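# Pick up blue foam block and put it in tote

## Task

Find the blue foam block lying somewhere on the room's floor and set it inside the tote next to the door so that no part of it sticks out past the tote's rim. The block must stay there on its own once the robot lets go; if the robot is still what keeps it in place, the goal is not met. The robot must not topple or be left leaning, or the task fails.

## Robot and tools

Robot: a Hello Robot Stretch 4 with a single arm. It has an omni-wheel base, a lift that slides up a mast, a telescoping arm reaching forward, a wrist with yaw, pitch and roll joints, and a two-finger gripper. It stands about 1.6 m tall and its base rim lies within 0.23 m of the base origin. Four cameras ride on it: head_camera, head_left_camera, head_right_camera (on the head) and wrist_camera (on the gripper).

Frames: the base frame sits on the floor below the base centre, x ahead, y to the left, z up. hand_pose, a point between the open fingertips, is reported in this frame; with all wrist joints at zero its axes line up with the base frame, though the printed position may be slightly off. The odometry frame is the base frame as it was when the scene began. base_odometry comes from wheel rotation only, so slipping is counted as motion; heading runs -3.142 to 3.142, left positive.

execute_actions takes "actions", a list holding one action or nothing (an empty list just reports state and images), plus optional "cameras" (names from the list above or "all"; omitted or null means all, [] means none). An action may contain:
- "base": exactly one relative move from where the base last reported itself: {"translate_m": d} straight ahead (positive) or back, -2 to 2 m; {"strafe_m": d} sideways, left positive, -2 to 2 m; {"rotate_rad": d} spin in place, counter-clockwise positive, -3.2 to 3.2 rad.
- "joints": absolute targets by name, in the joint's own units: lift_m 0 to 1.2 m; arm_m 0 to 0.55 m extension; wrist_yaw_rad -1.134 to 4.276 (0 points ahead, positive turns left, 3.14 tucks back; past 3.4 the arm may obstruct); wrist_pitch_rad -1.117 to 4.259 (0 level, 1.57 points down); wrist_roll_rad -1.117 to 4.259 (0 keeps fingers level, positive turns clockwise viewed from behind); gripper_m -0.038 to 0.141, the fingertip gap, negative values press the tips together. Done tolerances: ±0.004 for lift, arm, gripper; ±0.02 yaw and roll; ±0.05 pitch.
- "pace": "slow", "default", "fast" or "max" (base up to 0.1/0.3/0.4/0.6 m/s and 1/2/3/4 rad/s; with the lift above 0.2 these are reduced, down to 0.3 m/s and 1 rad/s at 1.2 m).
- "contact_limits": {"arm_m": v}, v from 0 (gentlest) to 0.75 (firmest), default 0.5, how much force the arm may use before halting.
- Or on its own {"end_of_arm": "enable_torque"} to re-power any wrist or gripper motor that shut off.
All motions in an action begin at once. Each action lasts at most 15 s. Anything omitted may keep driving to its previous target. Joint targets beyond range are clipped and the result notes it; unknown keys or other out-of-range numbers reject the whole call. Once a result reports a stop, the remaining calls in that reply are skipped. Example: {"base": {"translate_m": 0.3}, "joints": {"gripper_m": 0.05}, "pace": "fast"}. A handy first move unfolds the wrist: lift_m 0.4 with wrist_yaw_rad 0.

wait: "seconds" 0 to 10; commands nothing new and returns the same state and pictures. zoom_image: "camera" plus "region" [x0, y0, x1, y1] in pixels of that camera's most recent full image, origin top-left, at most 504x504. read_manual: only gives licence text. finished_scene: "scene" number; ends the scene permanently after the last command is held, and reports success.

Result lines: base_status and joint_status tell how each motion ended: "done" (for the base, wheels turned the commanded amount even if slipping), "off_target" (stopped short, may still push), "contact_stop_at_<key>" (hit something; that part goes slack), "limit_stop_at_<name>" (built-in limit), "time_out", "torque_fault" (a wrist/gripper motor overloaded and went limp until enable_torque). "limit_stop_at_tilt" means the robot leans beyond 6 degrees and lift, arm and wheels go slack. "limit_stop_at_own_body" is self-collision, likely with the gripper pitched up (below -0.2) and rolled (below -0.4 or above 4). on_its_own lists what happened without being commanded; its "held at" is a target, not a position. lidar_m: 12 distances in metres, 30-degree sectors starting straight ahead and going counter-clockwise (4th left, 7th behind, 10th right); "-" means nothing seen or closer than 0.25 m; it sees from about 0.15 m up, and misses glass, thin legs and much behind. wrist_depth_mm: 7x7 grid of median depths, 100 to 2000 mm, "-" if unknown; includes the robot's own parts. base_tilt in degrees, forward and right positive, with a fixed bias up to 1.5. turned_by_wheels vs turned_by_imu differing by more than about 0.1 rad signals a bump or slip. motor_effort: percent of maximum, bracket is the last action's peak; wheel positive turns the base right; resting effort out of range means pushing or carrying. Camera calibration lines give intrinsics and T_world_to_cam from the base frame.

Gripping: command a gap smaller than the block's width; neither gripper_m nor "done" proves a hold, but a firm squeeze shows as a change in gripper effort. If fingertips jam on the floor, raise the lift.

Avoid: turning or driving with over 1 kg held and arm_m above 0.2, especially fast; strong steady pushes or pulls, mostly with the gripper high; dropping, slamming or hard hits; wheels riding up on low objects. Release the block fully inside the tote before ending.

Each tool is called as name(argument=value, ...), one argument or row to a line, values as JSON.

## Session

execute_actions(
  actions=[],
)

Scene clock: 0.00 s.
base_odometry: x=+0.000 y=+0.000 heading=+0.000 (m, m, rad; odometry frame)
turned_by_wheels: +0.000 (rad since the last result)
turned_by_imu: +0.000 (rad since the last result)
base_tilt: forward=+0.1 right=+0.8 (deg)
lidar_m: 0.86 0.96 1.52 1.55 1.07 0.86 0.84 0.94 1.30 1.86 1.06 0.85
base_status: not commanded
joint_positions: lift_m=+0.219 arm_m=-0.001 wrist_yaw_rad=+3.230 wrist_pitch_rad=+0.021 wrist_roll_rad=+0.016 gripper_m=+0.057
joint_status: not commanded
motor_effort: lift_m=+18 arm_m=+0 wrist_yaw_rad=-1 wrist_pitch_rad=-7 wrist_roll_rad=+1 gripper_m=-2 wheel_0=-1 wheel_1=-1 wheel_2=+1 (%)
hand_pose: x=-0.1253 y=+0.0615 z=+0.3906 quat_wxyz=(-0.044, -0.011, +0.007, +0.999) (m; base frame)
wrist_depth_mm: - - 137 1025 960 891 842 / - - 136 991 931 891 854 / - 107 136 976 931 878 842 / - 125 139 976 946 891 842 / 205 1098 1025 991 931 878 820 / 215 1118 196 991 214 891 842 / 214 991 1042 150 917 854 820
pictures: head_camera, head_left_camera, head_right_camera, wrist_camera
Images, in order (width x height): head_camera 420x560, head_left_camera 420x672, head_right_camera 420x672, wrist_camera 616x392.

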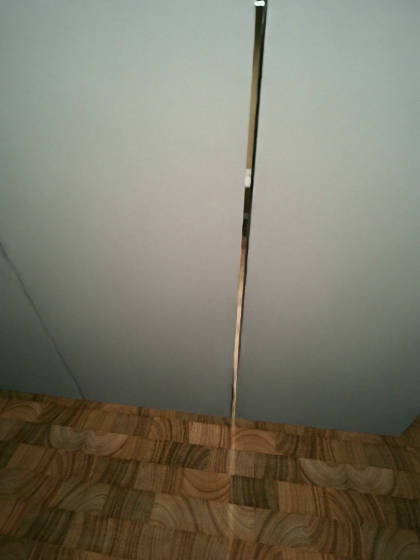

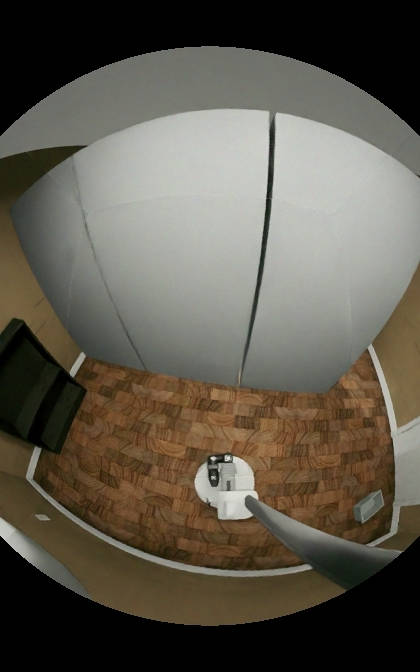

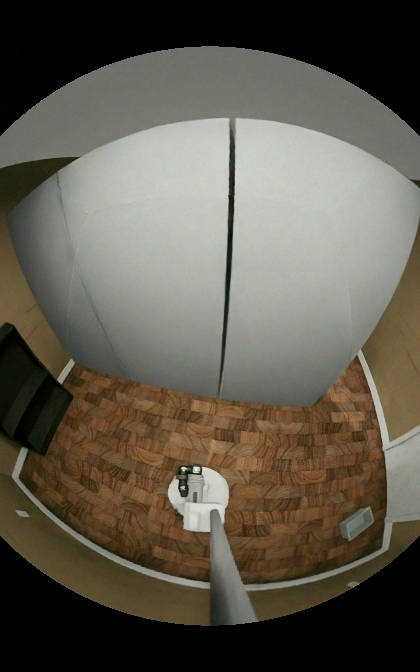

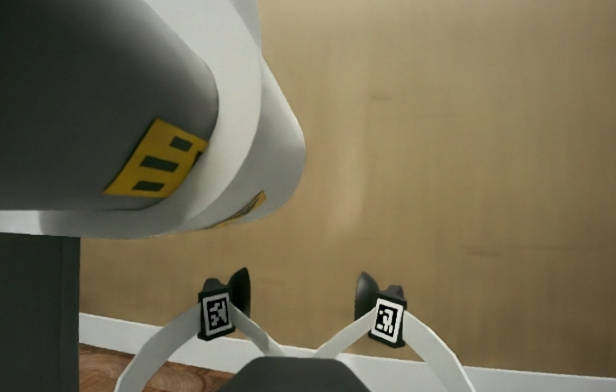

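execute_actions(
  actions=[
    {"base":{"rotate_rad":-0.17},"joints":{"lift_m":0.4,"wrist_yaw_rad":0},"pace":"fast"},
  ],
  cameras=[],
)

execute_actions(
  actions=[
    {"base":{"strafe_m":-1.3},"joints":{"wrist_pitch_rad":1.57,"gripper_m":0.14},"pace":"max"},
  ],
  cameras=["head_camera","head_left_camera"],
)

Scene clock: 4.30 s.
base_odometry: x=+0.000 y=+0.000 heading=-0.169 (m, m, rad; odometry frame)
turned_by_wheels: -0.169 (rad since the last result)
turned_by_imu: -0.169 (rad since the last result)
base_tilt: forward=+0.1 right=+0.8 (deg)
lidar_m: 0.84 0.90 1.23 1.53 1.23 0.90 0.85 0.88 1.19 1.36 1.22 0.89
base_status: done
joint_positions: lift_m=+0.400 arm_m=-0.001 wrist_yaw_rad=+0.001 wrist_pitch_rad=+0.021 wrist_roll_rad=+0.016 gripper_m=+0.057
joint_status: all done
motor_effort: lift_m=+22(23) arm_m=+0(0) wrist_yaw_rad=-2(8) wrist_pitch_rad=-7(7) wrist_roll_rad=+3(3) gripper_m=-1(3) wheel_0=+5(11) wheel_1=+3(12) wheel_2=+4(10) (%)
hand_pose: x=+0.4582 y=-0.0873 z=+0.5718 quat_wxyz=(+1.000, +0.008, +0.011, +0.000) (m; base frame)
wrist_depth_mm: 647 647 654 647 647 640 647 / 647 640 647 654 654 654 654 / 647 654 654 654 654 640 647 / 654 640 640 647 640 647 647 / 654 634 640 634 647 634 640 / 634 640 196 634 216 640 640 / 640 634 647 149 640 640 640
pictures: none
No camera images: the call's "cameras" was empty. Leave "cameras" out to get every camera's image.

Scene clock: 8.03 s.
base_odometry: x=-0.219 y=-1.281 heading=-0.169 (m, m, rad; odometry frame)
turned_by_wheels: +0.000 (rad since the last result)
turned_by_imu: +0.000 (rad since the last result)
base_tilt: forward=+0.2 right=+0.8 (deg)
lidar_m: 2.21 0.95 1.24 2.86 1.20 0.88 0.83 0.43 0.56 0.54 0.57 0.82
base_status: done
joint_positions: lift_m=+0.400 arm_m=-0.001 wrist_yaw_rad=+0.000 wrist_pitch_rad=+1.570 wrist_roll_rad=+0.016 gripper_m=+0.140
joint_status: all done
motor_effort: lift_m=+19(22) arm_m=+0(0) wrist_yaw_rad=+0(2) wrist_pitch_rad=-1(3) wrist_roll_rad=+0(0) gripper_m=-1(3) wheel_0=-2(17) wheel_1=+0(16) wheel_2=+0(3) (%)
hand_pose: x=+0.1700 y=-0.0874 z=+0.2896 quat_wxyz=(+0.707, +0.006, +0.707, -0.006) (m; base frame)
wrist_depth_mm: 530 530 530 525 525 525 530 / 530 530 525 525 530 525 525 / 525 525 525 530 525 521 525 / 521 525 521 517 521 525 517 / 525 329 312 480 512 521 517 / 309 214 300 301 343 512 517 / 300 298 300 149 319 512 508
pictures: head_camera, head_left_camera
Images, in order (width x height): head_camera 420x560, head_left_camera 420x672.

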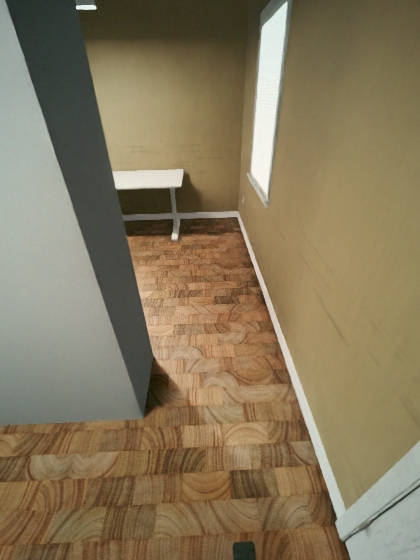

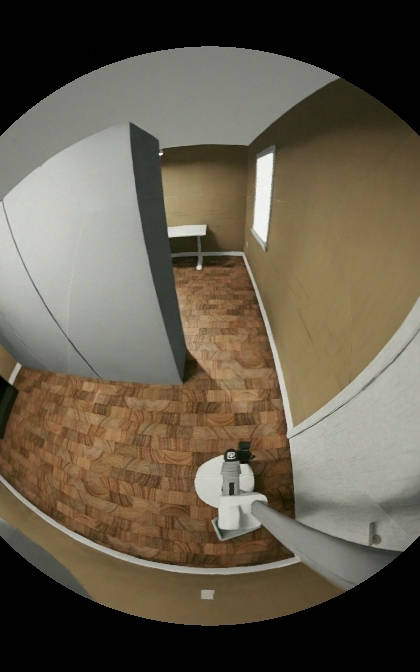

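execute_actions(
  actions=[
    {"base":{"translate_m":1.8},"pace":"max"},
  ],
  cameras=["head_camera","head_left_camera"],
)

Scene clock: 13.43 s.
base_odometry: x=+1.556 y=-1.584 heading=-0.169 (m, m, rad; odometry frame)
turned_by_wheels: +0.000 (rad since the last result)
turned_by_imu: -0.009 (rad since the last result)
base_tilt: forward=+0.1 right=+1.0 (deg)
lidar_m: 1.32 1.35 1.85 1.96 0.66 0.61 2.06 0.81 0.59 0.54 0.58 0.73
base_status: done
joint_positions: lift_m=+0.400 arm_m=-0.001 wrist_yaw_rad=+0.000 wrist_pitch_rad=+1.570 wrist_roll_rad=+0.016 gripper_m=+0.140
joint_status: not commanded
motor_effort: lift_m=+19(19) arm_m=+0(0) wrist_yaw_rad=-1(1) wrist_pitch_rad=-1(3) wrist_roll_rad=+2(1) gripper_m=-1(2) wheel_0=+2(10) wheel_1=+0(12) wheel_2=+2(16) (%)
hand_pose: x=+0.1700 y=-0.0874 z=+0.2896 quat_wxyz=(+0.707, +0.006, +0.707, -0.006) (m; base frame)
wrist_depth_mm: 530 530 530 535 530 530 521 / 525 530 525 530 525 530 530 / 525 525 521 525 521 525 521 / 521 521 521 521 521 512 517 / 517 327 312 477 521 521 512 / 307 213 301 301 342 512 512 / 301 300 297 149 320 508 508
pictures: head_camera, head_left_camera
Images, in order (width x height): head_camera 420x560, head_left_camera 420x672.

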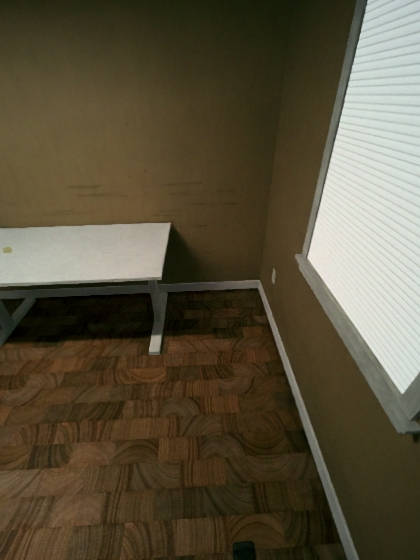

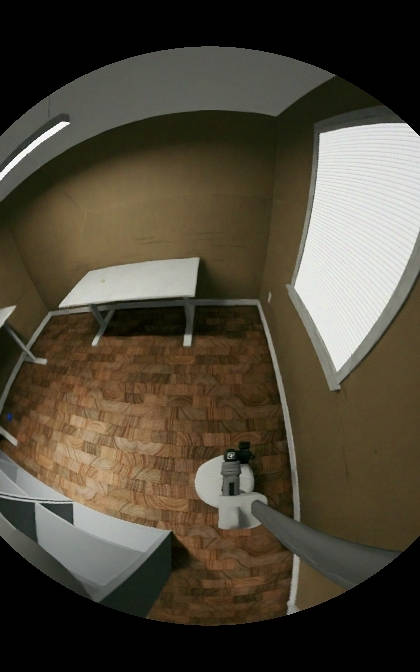

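execute_actions(
  actions=[
    {"base":{"rotate_rad":1.55},"pace":"max"},
  ],
  cameras=[],
)

execute_actions(
  actions=[
    {"base":{"translate_m":1.7},"joints":{"wrist_pitch_rad":0.9,"arm_m":0.1,"lift_m":0.25},"pace":"max"},
  ],
  cameras=["head_camera","wrist_camera"],
)

Scene clock: 16.33 s.
base_odometry: x=+1.556 y=-1.584 heading=+1.381 (m, m, rad; odometry frame)
turned_by_wheels: +1.550 (rad since the last result)
turned_by_imu: +1.537 (rad since the last result)
base_tilt: forward=+0.1 right=+0.9 (deg)
lidar_m: 2.06 0.70 0.62 2.07 0.81 0.57 0.54 0.57 0.76 1.32 1.35 1.84
base_status: done
joint_positions: lift_m=+0.400 arm_m=-0.001 wrist_yaw_rad=+0.000 wrist_pitch_rad=+1.570 wrist_roll_rad=+0.016 gripper_m=+0.140
joint_status: not commanded
motor_effort: lift_m=+19(19) arm_m=+0(0) wrist_yaw_rad=+0(1) wrist_pitch_rad=+0(0) wrist_roll_rad=+2(0) gripper_m=-2(1) wheel_0=-3(9) wheel_1=+0(9) wheel_2=-1(14) (%)
hand_pose: x=+0.1700 y=-0.0874 z=+0.2896 quat_wxyz=(+0.707, +0.006, +0.707, -0.006) (m; base frame)
wrist_depth_mm: 530 530 525 530 535 525 530 / 521 525 525 525 525 530 525 / 525 530 521 525 521 521 521 / 521 525 521 521 521 521 521 / 525 330 310 480 517 517 521 / 307 214 301 303 340 508 517 / 300 300 298 149 319 512 504
pictures: none
No camera images: the call's "cameras" was empty. Leave "cameras" out to get every camera's image.

Scene clock: 20.97 s.
base_odometry: x=+1.876 y=+0.085 heading=+1.381 (m, m, rad; odometry frame)
turned_by_wheels: +0.000 (rad since the last result)
turned_by_imu: -0.008 (rad since the last result)
base_tilt: forward=+0.2 right=+0.9 (deg)
lidar_m: 0.68 0.73 0.53 0.50 0.52 0.72 2.26 1.92 1.35 1.26 0.97 0.73
base_status: done
joint_positions: lift_m=+0.250 arm_m=+0.099 wrist_yaw_rad=+0.000 wrist_pitch_rad=+0.902 wrist_roll_rad=+0.016 gripper_m=+0.140
joint_status: all done
motor_effort: lift_m=+15(18) arm_m=+6(7) wrist_yaw_rad=-1(1) wrist_pitch_rad=-6(7) wrist_roll_rad=+1(2) gripper_m=+0(0) wheel_0=+4(6) wheel_1=+2(7) wheel_2=+0(17) (%)
hand_pose: x=+0.4487 y=-0.0874 z=+0.2022 quat_wxyz=(+0.900, +0.007, +0.436, -0.003) (m; base frame)
wrist_depth_mm: 854 788 854 854 866 904 904 / 732 683 741 732 741 741 759 / 585 609 627 627 640 640 647 / 539 544 549 549 554 554 559 / 477 484 484 488 492 492 492 / 433 213 436 439 442 424 439 / 389 392 397 149 399 399 399
pictures: head_camera, wrist_camera
camera_calibration (this result's frames):
wrist_camera: T_world_to_cam=[[0.0349317, -0.99938, 0.00442379, -0.104784], [-0.767267, -0.0296544, -0.640641, 0.530472], [0.640375, 0.0189845, -0.767828, 0.0920668], [0, 0, 0, 1]] pos_world=[0.351717, -0.0907363, 0.410997]
Images, in order (width x height): head_camera 420x560, wrist_camera 616x392.

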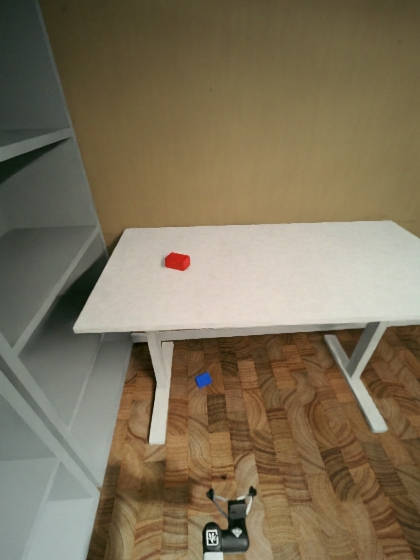

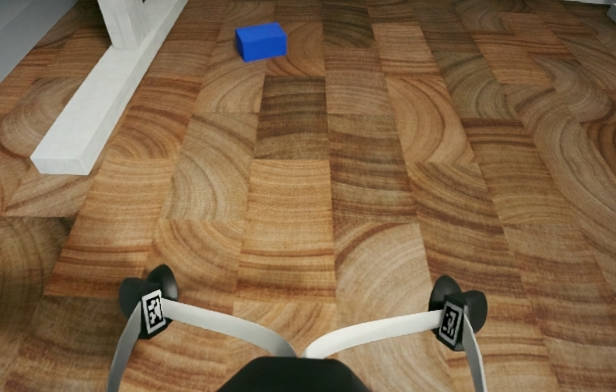

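execute_actions(
  actions=[
    {"base":{"translate_m":0.33},"joints":{"wrist_pitch_rad":1.57,"arm_m":0.5,"wrist_yaw_rad":1.85},"pace":"max"},
  ],
  cameras=["head_camera","wrist_camera"],
)

Scene clock: 24.73 s.
base_odometry: x=+1.938 y=+0.409 heading=+1.382 (m, m, rad; odometry frame)
turned_by_wheels: +0.000 (rad since the last result)
turned_by_imu: -0.002 (rad since the last result)
base_tilt: forward=+0.1 right=+0.8 (deg)
lidar_m: 0.34 0.38 0.52 0.50 0.53 0.73 2.60 1.93 1.30 1.31 0.52 0.37
base_status: done
joint_positions: lift_m=+0.250 arm_m=+0.499 wrist_yaw_rad=+1.850 wrist_pitch_rad=+1.570 wrist_roll_rad=+0.016 gripper_m=+0.140
joint_status: all done
motor_effort: lift_m=+15(15) arm_m=+6(7) wrist_yaw_rad=+1(9) wrist_pitch_rad=+0(2) wrist_roll_rad=+0(2) gripper_m=+3(1) wheel_0=+2(6) wheel_1=+2(9) wheel_2=+0(15) (%)
hand_pose: x=+0.7537 y=+0.0243 z=+0.1400 quat_wxyz=(+0.430, -0.561, +0.430, +0.561) (m; base frame)
wrist_depth_mm: 377 375 377 375 338 340 338 / 375 375 373 375 373 359 338 / 373 373 373 370 373 368 366 / 368 368 370 366 368 368 366 / 366 366 366 320 366 366 364 / 366 214 362 315 320 357 359 / 362 359 359 149 362 357 359
pictures: head_camera, wrist_camera
camera_calibration (this result's frames):
wrist_camera: T_world_to_cam=[[0.952554, 0.303832, -0.0180837, -0.723706], [0.303296, -0.952504, -0.0273463, -0.142399], [-0.0255335, 0.0205641, -0.999462, 0.381149], [0, 0, 0, 1]] pos_world=[0.74229, 0.0764108, 0.363962]
Images, in order (width x height): head_camera 420x560, wrist_camera 616x392.

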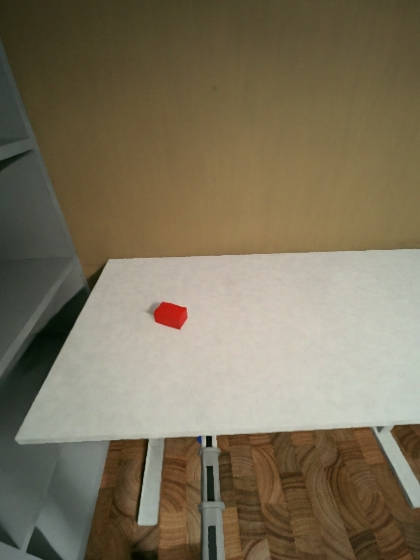

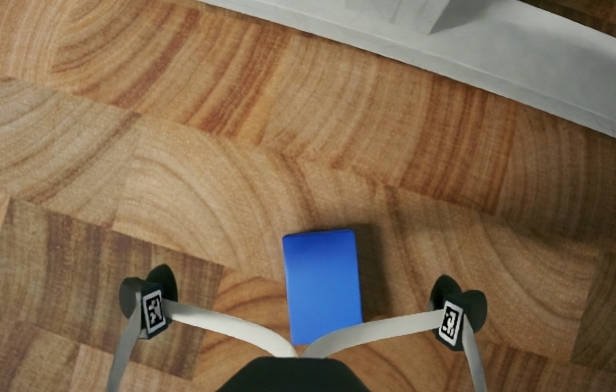

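Width about 0.055.

execute_actions(
  actions=[
    {"joints":{"arm_m":0.515,"lift_m":0.14,"gripper_m":0.095},"pace":"fast"},
  ],
  cameras=["wrist_camera"],
)

execute_actions(
  actions=[
    {"joints":{"gripper_m":0.015}},
  ],
  cameras=[],
)

execute_actions(
  actions=[
    {"joints":{"lift_m":0.2},"pace":"fast"},
  ],
  cameras=["wrist_camera"],
)

Scene clock: 27.57 s.
base_odometry: x=+1.938 y=+0.409 heading=+1.382 (m, m, rad; odometry frame)
turned_by_wheels: +0.000 (rad since the last result)
turned_by_imu: -0.001 (rad since the last result)
base_tilt: forward=+0.2 right=+0.8 (deg)
lidar_m: 0.35 0.37 0.52 0.51 0.55 0.74 2.59 1.93 1.29 1.27 0.54 0.38
base_status: not commanded
joint_positions: lift_m=+0.140 arm_m=+0.514 wrist_yaw_rad=+1.850 wrist_pitch_rad=+1.570 wrist_roll_rad=+0.016 gripper_m=+0.095
joint_status: all done
motor_effort: lift_m=+15(15) arm_m=+6(7) wrist_yaw_rad=+1(0) wrist_pitch_rad=-2(1) wrist_roll_rad=+2(1) gripper_m=+2(1) wheel_0=+2(3) wheel_1=+2(2) wheel_2=+0(0) (%)
hand_pose: x=+0.7687 y=+0.0243 z=+0.0300 quat_wxyz=(+0.430, -0.561, +0.430, +0.562) (m; base frame)
wrist_depth_mm: 264 264 260 262 260 260 252 / 262 263 262 260 258 259 260 / 260 259 259 258 257 257 256 / 257 257 256 256 256 256 255 / 256 255 255 209 254 254 253 / 255 253 208 208 208 251 252 / 252 252 252 148 251 249 250
pictures: wrist_camera
camera_calibration (this result's frames):
wrist_camera: T_world_to_cam=[[0.952527, 0.303918, -0.0180837, -0.739918], [0.303382, -0.952476, -0.0273462, -0.15], [-0.0255353, 0.0205617, -0.999462, 0.271652], [0, 0, 0, 1]] pos_world=[0.757236, 0.0764174, 0.254024]
Images, in order (width x height): wrist_camera 616x392.

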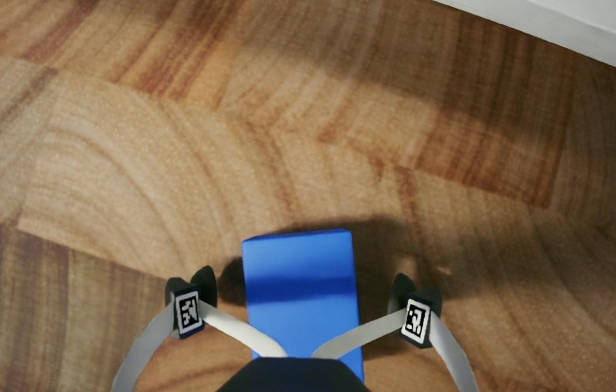

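Scene clock: 29.17 s.
base_odometry: x=+1.938 y=+0.409 heading=+1.382 (m, m, rad; odometry frame)
turned_by_wheels: +0.000 (rad since the last result)
turned_by_imu: +0.000 (rad since the last result)
base_tilt: forward=+0.1 right=+0.8 (deg)
lidar_m: 0.33 0.37 0.51 0.51 0.53 0.74 2.61 1.94 1.31 1.33 0.54 0.38
base_status: not commanded
joint_positions: lift_m=+0.140 arm_m=+0.514 wrist_yaw_rad=+1.850 wrist_pitch_rad=+1.570 wrist_roll_rad=+0.016 gripper_m=+0.015
joint_status: all done
motor_effort: lift_m=+15(15) arm_m=+6(7) wrist_yaw_rad=+1(0) wrist_pitch_rad=+0(1) wrist_roll_rad=+0(3) gripper_m=-17(14) wheel_0=+2(2) wheel_1=+2(2) wheel_2=+0(0) (%)
hand_pose: x=+0.7687 y=+0.0243 z=+0.0300 quat_wxyz=(+0.430, -0.561, +0.430, +0.562) (m; base frame)
wrist_depth_mm: 264 263 263 263 260 260 252 / 262 262 262 259 259 259 258 / 258 259 258 257 257 257 257 / 256 256 256 257 256 255 254 / 256 257 254 197 253 254 253 / 253 255 195 195 196 252 252 / 253 252 251 193 250 251 249
pictures: none
No camera images: the call's "cameras" was empty. Leave "cameras" out to get every camera's image.

Scene clock: 30.13 s.
base_odometry: x=+1.938 y=+0.409 heading=+1.382 (m, m, rad; odometry frame)
turned_by_wheels: +0.000 (rad since the last result)
turned_by_imu: +0.000 (rad since the last result)
base_tilt: forward=+0.0 right=+0.8 (deg)
lidar_m: 0.37 0.38 0.52 0.51 0.54 0.72 2.61 1.91 1.35 1.31 0.50 0.38
base_status: not commanded
joint_positions: lift_m=+0.200 arm_m=+0.514 wrist_yaw_rad=+1.850 wrist_pitch_rad=+1.570 wrist_roll_rad=+0.016 gripper_m=+0.015
joint_status: all done
motor_effort: lift_m=+21(23) arm_m=+6(6) wrist_yaw_rad=+0(1) wrist_pitch_rad=-1(1) wrist_roll_rad=+2(1) gripper_m=-16(19) wheel_0=+2(2) wheel_1=+2(2) wheel_2=+0(0) (%)
hand_pose: x=+0.7687 y=+0.0243 z=+0.0894 quat_wxyz=(+0.430, -0.561, +0.430, +0.562) (m; base frame)
wrist_depth_mm: 324 324 324 324 320 286 285 / 322 324 322 322 319 320 319 / 322 319 319 320 317 317 315 / 317 315 317 315 315 315 315 / 314 315 314 196 315 314 312 / 314 312 195 195 196 312 312 / 312 312 310 195 309 307 309
pictures: wrist_camera
camera_calibration (this result's frames):
wrist_camera: T_world_to_cam=[[0.952527, 0.303917, -0.0180837, -0.738847], [0.303382, -0.952476, -0.0273462, -0.148376], [-0.0255353, 0.0205617, -0.999462, 0.331035], [0, 0, 0, 1]] pos_world=[0.757239, 0.0764173, 0.313439]
Images, in order (width x height): wrist_camera 616x392.

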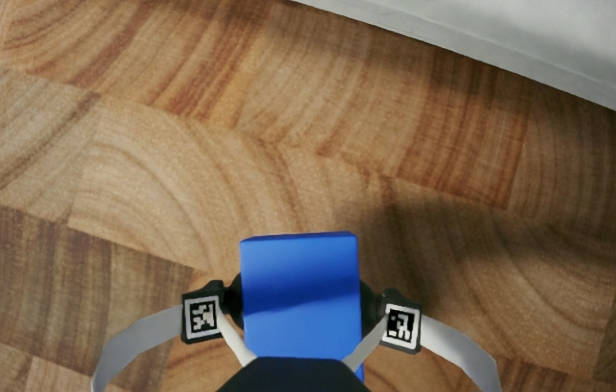

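execute_actions(
  actions=[
    {"base":{"translate_m":-2},"joints":{"lift_m":0.35,"arm_m":0.08,"wrist_yaw_rad":1.57},"pace":"max"},
  ],
  cameras=[],
)

execute_actions(
  actions=[
    {"base":{"rotate_rad":1.68},"pace":"max"},
  ],
  cameras=["head_camera"],
)

Scene clock: 35.77 s.
base_odometry: x=+1.562 y=-1.555 heading=+1.381 (m, m, rad; odometry frame)
turned_by_wheels: +0.000 (rad since the last result)
turned_by_imu: +0.007 (rad since the last result)
base_tilt: forward=+0.1 right=+0.8 (deg)
lidar_m: 2.05 0.70 0.60 2.06 0.86 0.61 0.57 0.61 0.77 1.32 1.34 1.82
base_status: done
joint_positions: lift_m=+0.350 arm_m=+0.081 wrist_yaw_rad=+1.570 wrist_pitch_rad=+1.570 wrist_roll_rad=+0.016 gripper_m=+0.015
joint_status: all done
motor_effort: lift_m=+21(23) arm_m=-7(8) wrist_yaw_rad=-1(5) wrist_pitch_rad=-1(2) wrist_roll_rad=+1(1) gripper_m=-17(15) wheel_0=-1(8) wheel_1=+1(10) wheel_2=-1(18) (%)
hand_pose: x=+0.3395 y=+0.0001 z=+0.2395 quat_wxyz=(+0.504, -0.496, +0.504, +0.496) (m; base frame)
wrist_depth_mm: 484 480 477 477 477 477 480 / 296 480 480 473 477 480 473 / 263 394 477 469 473 469 469 / 257 324 469 469 469 469 466 / 255 294 469 196 466 462 462 / 253 282 195 195 195 462 466 / 251 263 459 194 459 452 462
pictures: none
No camera images: the call's "cameras" was empty. Leave "cameras" out to get every camera's image.

Scene clock: 37.43 s.
base_odometry: x=+1.562 y=-1.555 heading=+3.061 (m, m, rad; odometry frame)
turned_by_wheels: +1.679 (rad since the last result)
turned_by_imu: +1.665 (rad since the last result)
base_tilt: forward=+0.1 right=+0.8 (deg)
lidar_m: 1.60 0.77 0.59 0.57 0.61 0.89 1.32 1.42 2.13 1.35 0.61 0.58
base_status: done
joint_positions: lift_m=+0.350 arm_m=+0.081 wrist_yaw_rad=+1.570 wrist_pitch_rad=+1.570 wrist_roll_rad=+0.016 gripper_m=+0.015
joint_status: not commanded
motor_effort: lift_m=+21(21) arm_m=-7(7) wrist_yaw_rad=-1(1) wrist_pitch_rad=-1(1) wrist_roll_rad=+0(1) gripper_m=-19(17) wheel_0=-4(12) wheel_1=-1(12) wheel_2=-3(14) (%)
hand_pose: x=+0.3395 y=+0.0002 z=+0.2395 quat_wxyz=(+0.504, -0.496, +0.504, +0.496) (m; base frame)
wrist_depth_mm: 484 488 484 480 480 477 480 / 294 477 480 477 480 477 480 / 265 394 477 469 473 469 473 / 259 330 473 469 466 466 466 / 254 291 466 196 466 462 466 / 253 281 195 195 195 459 459 / 250 265 459 194 459 459 459
pictures: head_camera
Images, in order (width x height): head_camera 420x560.

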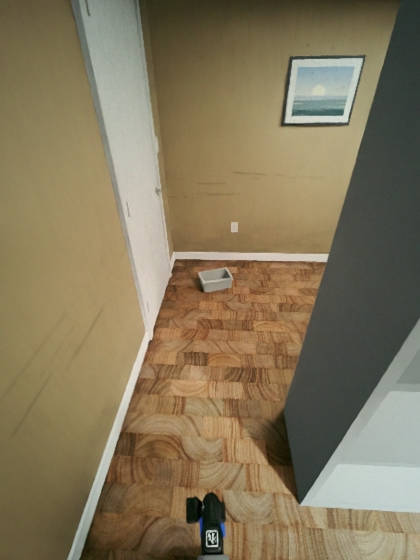

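execute_actions(
  actions=[
    {"base":{"translate_m":1.6},"joints":{"lift_m":0.4,"arm_m":0.42,"wrist_yaw_rad":0},"pace":"max"},
  ],
  cameras=["head_camera","wrist_camera"],
)

Scene clock: 42.77 s.
base_odometry: x=-0.033 y=-1.426 heading=+3.061 (m, m, rad; odometry frame)
turned_by_wheels: +0.000 (rad since the last result)
turned_by_imu: -0.008 (rad since the last result)
base_tilt: forward=+0.1 right=+0.8 (deg)
lidar_m: 0.43 0.55 0.39 0.40 0.43 0.70 3.91 0.84 1.03 2.99 1.38 0.51
base_status: done
joint_positions: lift_m=+0.400 arm_m=+0.419 wrist_yaw_rad=+0.000 wrist_pitch_rad=+1.570 wrist_roll_rad=+0.015 gripper_m=+0.015
joint_status: all done
motor_effort: lift_m=+21(21) arm_m=+6(6) wrist_yaw_rad=-2(8) wrist_pitch_rad=-1(1) wrist_roll_rad=+0(1) gripper_m=-13(14) wheel_0=+4(11) wheel_1=+3(12) wheel_2=-1(17) (%)
hand_pose: x=+0.5900 y=-0.0874 z=+0.2895 quat_wxyz=(+0.707, +0.005, +0.707, -0.005) (m; base frame)
wrist_depth_mm: 535 525 525 525 525 530 521 / 525 525 525 521 525 521 521 / 525 525 517 521 521 525 517 / 521 517 517 512 504 521 521 / 517 512 433 197 512 517 512 / 517 512 195 195 196 512 512 / 512 512 394 195 389 504 504
pictures: head_camera, wrist_camera
camera_calibration (this result's frames):
wrist_camera: T_world_to_cam=[[0.0306134, -0.999368, -0.0180829, -0.101069], [-0.999172, -0.0301122, -0.0273671, 0.654087], [0.0268052, 0.0189058, -0.999462, 0.497668], [0, 0, 0, 1]] pos_world=[0.643299, -0.0907178, 0.513473]
Images, in order (width x height): head_camera 420x560, wrist_camera 616x392.

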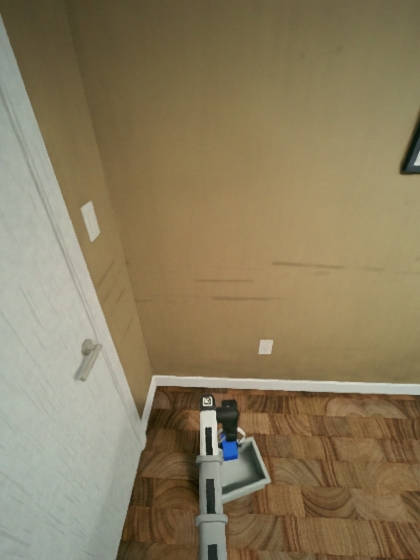

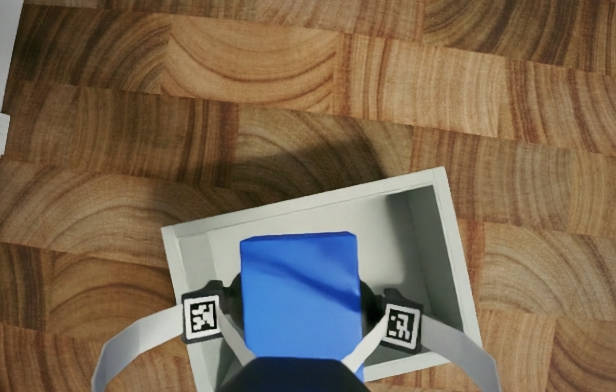

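execute_actions(
  actions=[
    {"joints":{"lift_m":0.147,"arm_m":0.395,"wrist_roll_rad":-0.2},"pace":"fast"},
  ],
  cameras=["wrist_camera"],
)

execute_actions(
  actions=[
    {"joints":{"gripper_m":0.085}},
  ],
  cameras=[],
)

execute_actions(
  actions=[
    {"joints":{"lift_m":0.33},"pace":"max"},
  ],
  cameras=["wrist_camera"],
)

Scene clock: 46.60 s.
base_odometry: x=-0.033 y=-1.426 heading=+3.061 (m, m, rad; odometry frame)
turned_by_wheels: +0.000 (rad since the last result)
turned_by_imu: -0.001 (rad since the last result)
base_tilt: forward=+0.1 right=+0.8 (deg)
lidar_m: 0.56 0.56 0.41 0.41 0.44 0.69 3.90 0.84 1.04 2.98 1.36 0.51
base_status: not commanded
joint_positions: lift_m=+0.147 arm_m=+0.396 wrist_yaw_rad=+0.000 wrist_pitch_rad=+1.570 wrist_roll_rad=-0.200 gripper_m=+0.015
joint_status: all done
motor_effort: lift_m=+15(19) arm_m=-7(8) wrist_yaw_rad=+0(2) wrist_pitch_rad=-2(2) wrist_roll_rad=-1(4) gripper_m=-14(15) wheel_0=+4(4) wheel_1=+3(3) wheel_2=-1(0) (%)
hand_pose: x=+0.5673 y=-0.0874 z=+0.0370 quat_wxyz=(+0.704, -0.070, +0.703, +0.070) (m; base frame)
wrist_depth_mm: 270 268 268 267 268 268 267 / 266 266 267 266 266 267 266 / 144 144 145 144 144 145 145 / 178 242 259 259 260 260 231 / 177 259 260 196 258 259 230 / 175 238 195 195 196 259 229 / 173 215 257 194 257 254 227
pictures: wrist_camera
camera_calibration (this result's frames):
wrist_camera: T_world_to_cam=[[0.242771, -0.969917, -0.0179671, -0.222717], [-0.969836, -0.242249, -0.0270766, 0.589228], [0.0219095, 0.0239985, -0.999472, 0.249151], [0, 0, 0, 1]] pos_world=[0.620065, -0.0792558, 0.260972]
Images, in order (width x height): wrist_camera 616x392.

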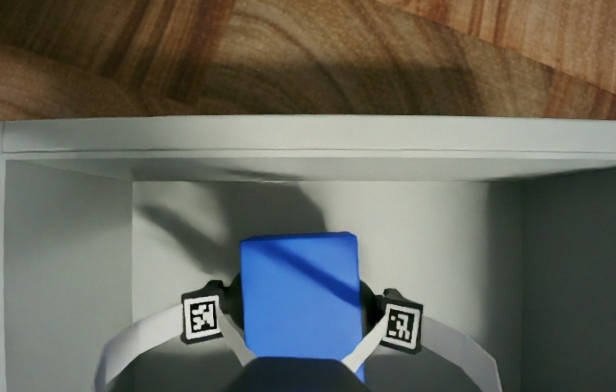

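Scene clock: 48.10 s.
base_odometry: x=-0.033 y=-1.426 heading=+3.061 (m, m, rad; odometry frame)
turned_by_wheels: +0.000 (rad since the last result)
turned_by_imu: +0.000 (rad since the last result)
base_tilt: forward=+0.1 right=+0.9 (deg)
lidar_m: 0.53 0.55 0.42 0.40 0.43 0.70 3.93 0.84 1.03 2.99 1.34 0.52
base_status: not commanded
joint_positions: lift_m=+0.147 arm_m=+0.396 wrist_yaw_rad=+0.000 wrist_pitch_rad=+1.570 wrist_roll_rad=-0.200 gripper_m=+0.085
joint_status: all done
motor_effort: lift_m=+15(15) arm_m=-7(7) wrist_yaw_rad=-2(1) wrist_pitch_rad=-2(1) wrist_roll_rad=+0(0) gripper_m=-2(13) wheel_0=+4(4) wheel_1=+3(3) wheel_2=-1(1) (%)
hand_pose: x=+0.5673 y=-0.0874 z=+0.0370 quat_wxyz=(+0.704, -0.070, +0.703, +0.070) (m; base frame)
wrist_depth_mm: 268 270 270 268 267 267 270 / 267 267 267 267 268 266 266 / 144 145 144 145 144 145 145 / 177 240 260 260 262 260 232 / 177 259 259 214 259 260 230 / 175 240 202 213 215 256 229 / 174 220 257 148 257 256 227
pictures: none
No camera images: the call's "cameras" was empty. Leave "cameras" out to get every camera's image.

Scene clock: 49.23 s.
base_odometry: x=-0.033 y=-1.426 heading=+3.061 (m, m, rad; odometry frame)
turned_by_wheels: +0.000 (rad since the last result)
turned_by_imu: +0.000 (rad since the last result)
base_tilt: forward=+0.0 right=+0.8 (deg)
lidar_m: 0.43 0.57 0.41 0.39 0.43 0.70 3.92 0.84 1.04 2.99 1.37 0.51
base_status: not commanded
joint_positions: lift_m=+0.330 arm_m=+0.396 wrist_yaw_rad=+0.000 wrist_pitch_rad=+1.570 wrist_roll_rad=-0.200 gripper_m=+0.085
joint_status: all done
motor_effort: lift_m=+20(25) arm_m=-7(7) wrist_yaw_rad=-1(0) wrist_pitch_rad=-2(1) wrist_roll_rad=-1(1) gripper_m=-3(3) wheel_0=+4(4) wheel_1=+3(3) wheel_2=-1(1) (%)
hand_pose: x=+0.5673 y=-0.0874 z=+0.2195 quat_wxyz=(+0.704, -0.070, +0.703, +0.070) (m; base frame)
wrist_depth_mm: 452 455 455 455 459 455 455 / 455 452 452 459 452 452 455 / 449 452 452 449 455 445 452 / 452 445 413 442 445 343 449 / 445 449 445 397 442 377 445 / 445 449 202 436 216 375 442 / 436 327 368 148 368 324 439
pictures: wrist_camera
camera_calibration (this result's frames):
wrist_camera: T_world_to_cam=[[0.242775, -0.969916, -0.0179508, -0.219443], [-0.969834, -0.242252, -0.0271416, 0.594184], [0.0219765, 0.0239986, -0.99947, 0.431546], [0, 0, 0, 1]] pos_world=[0.620051, -0.0792557, 0.443505]
Images, in order (width x height): wrist_camera 616x392.

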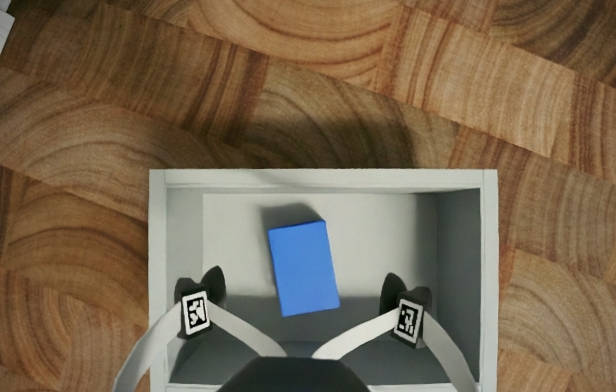

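finished_scene(
  scene=1,
)

The scene is finished: the task was done.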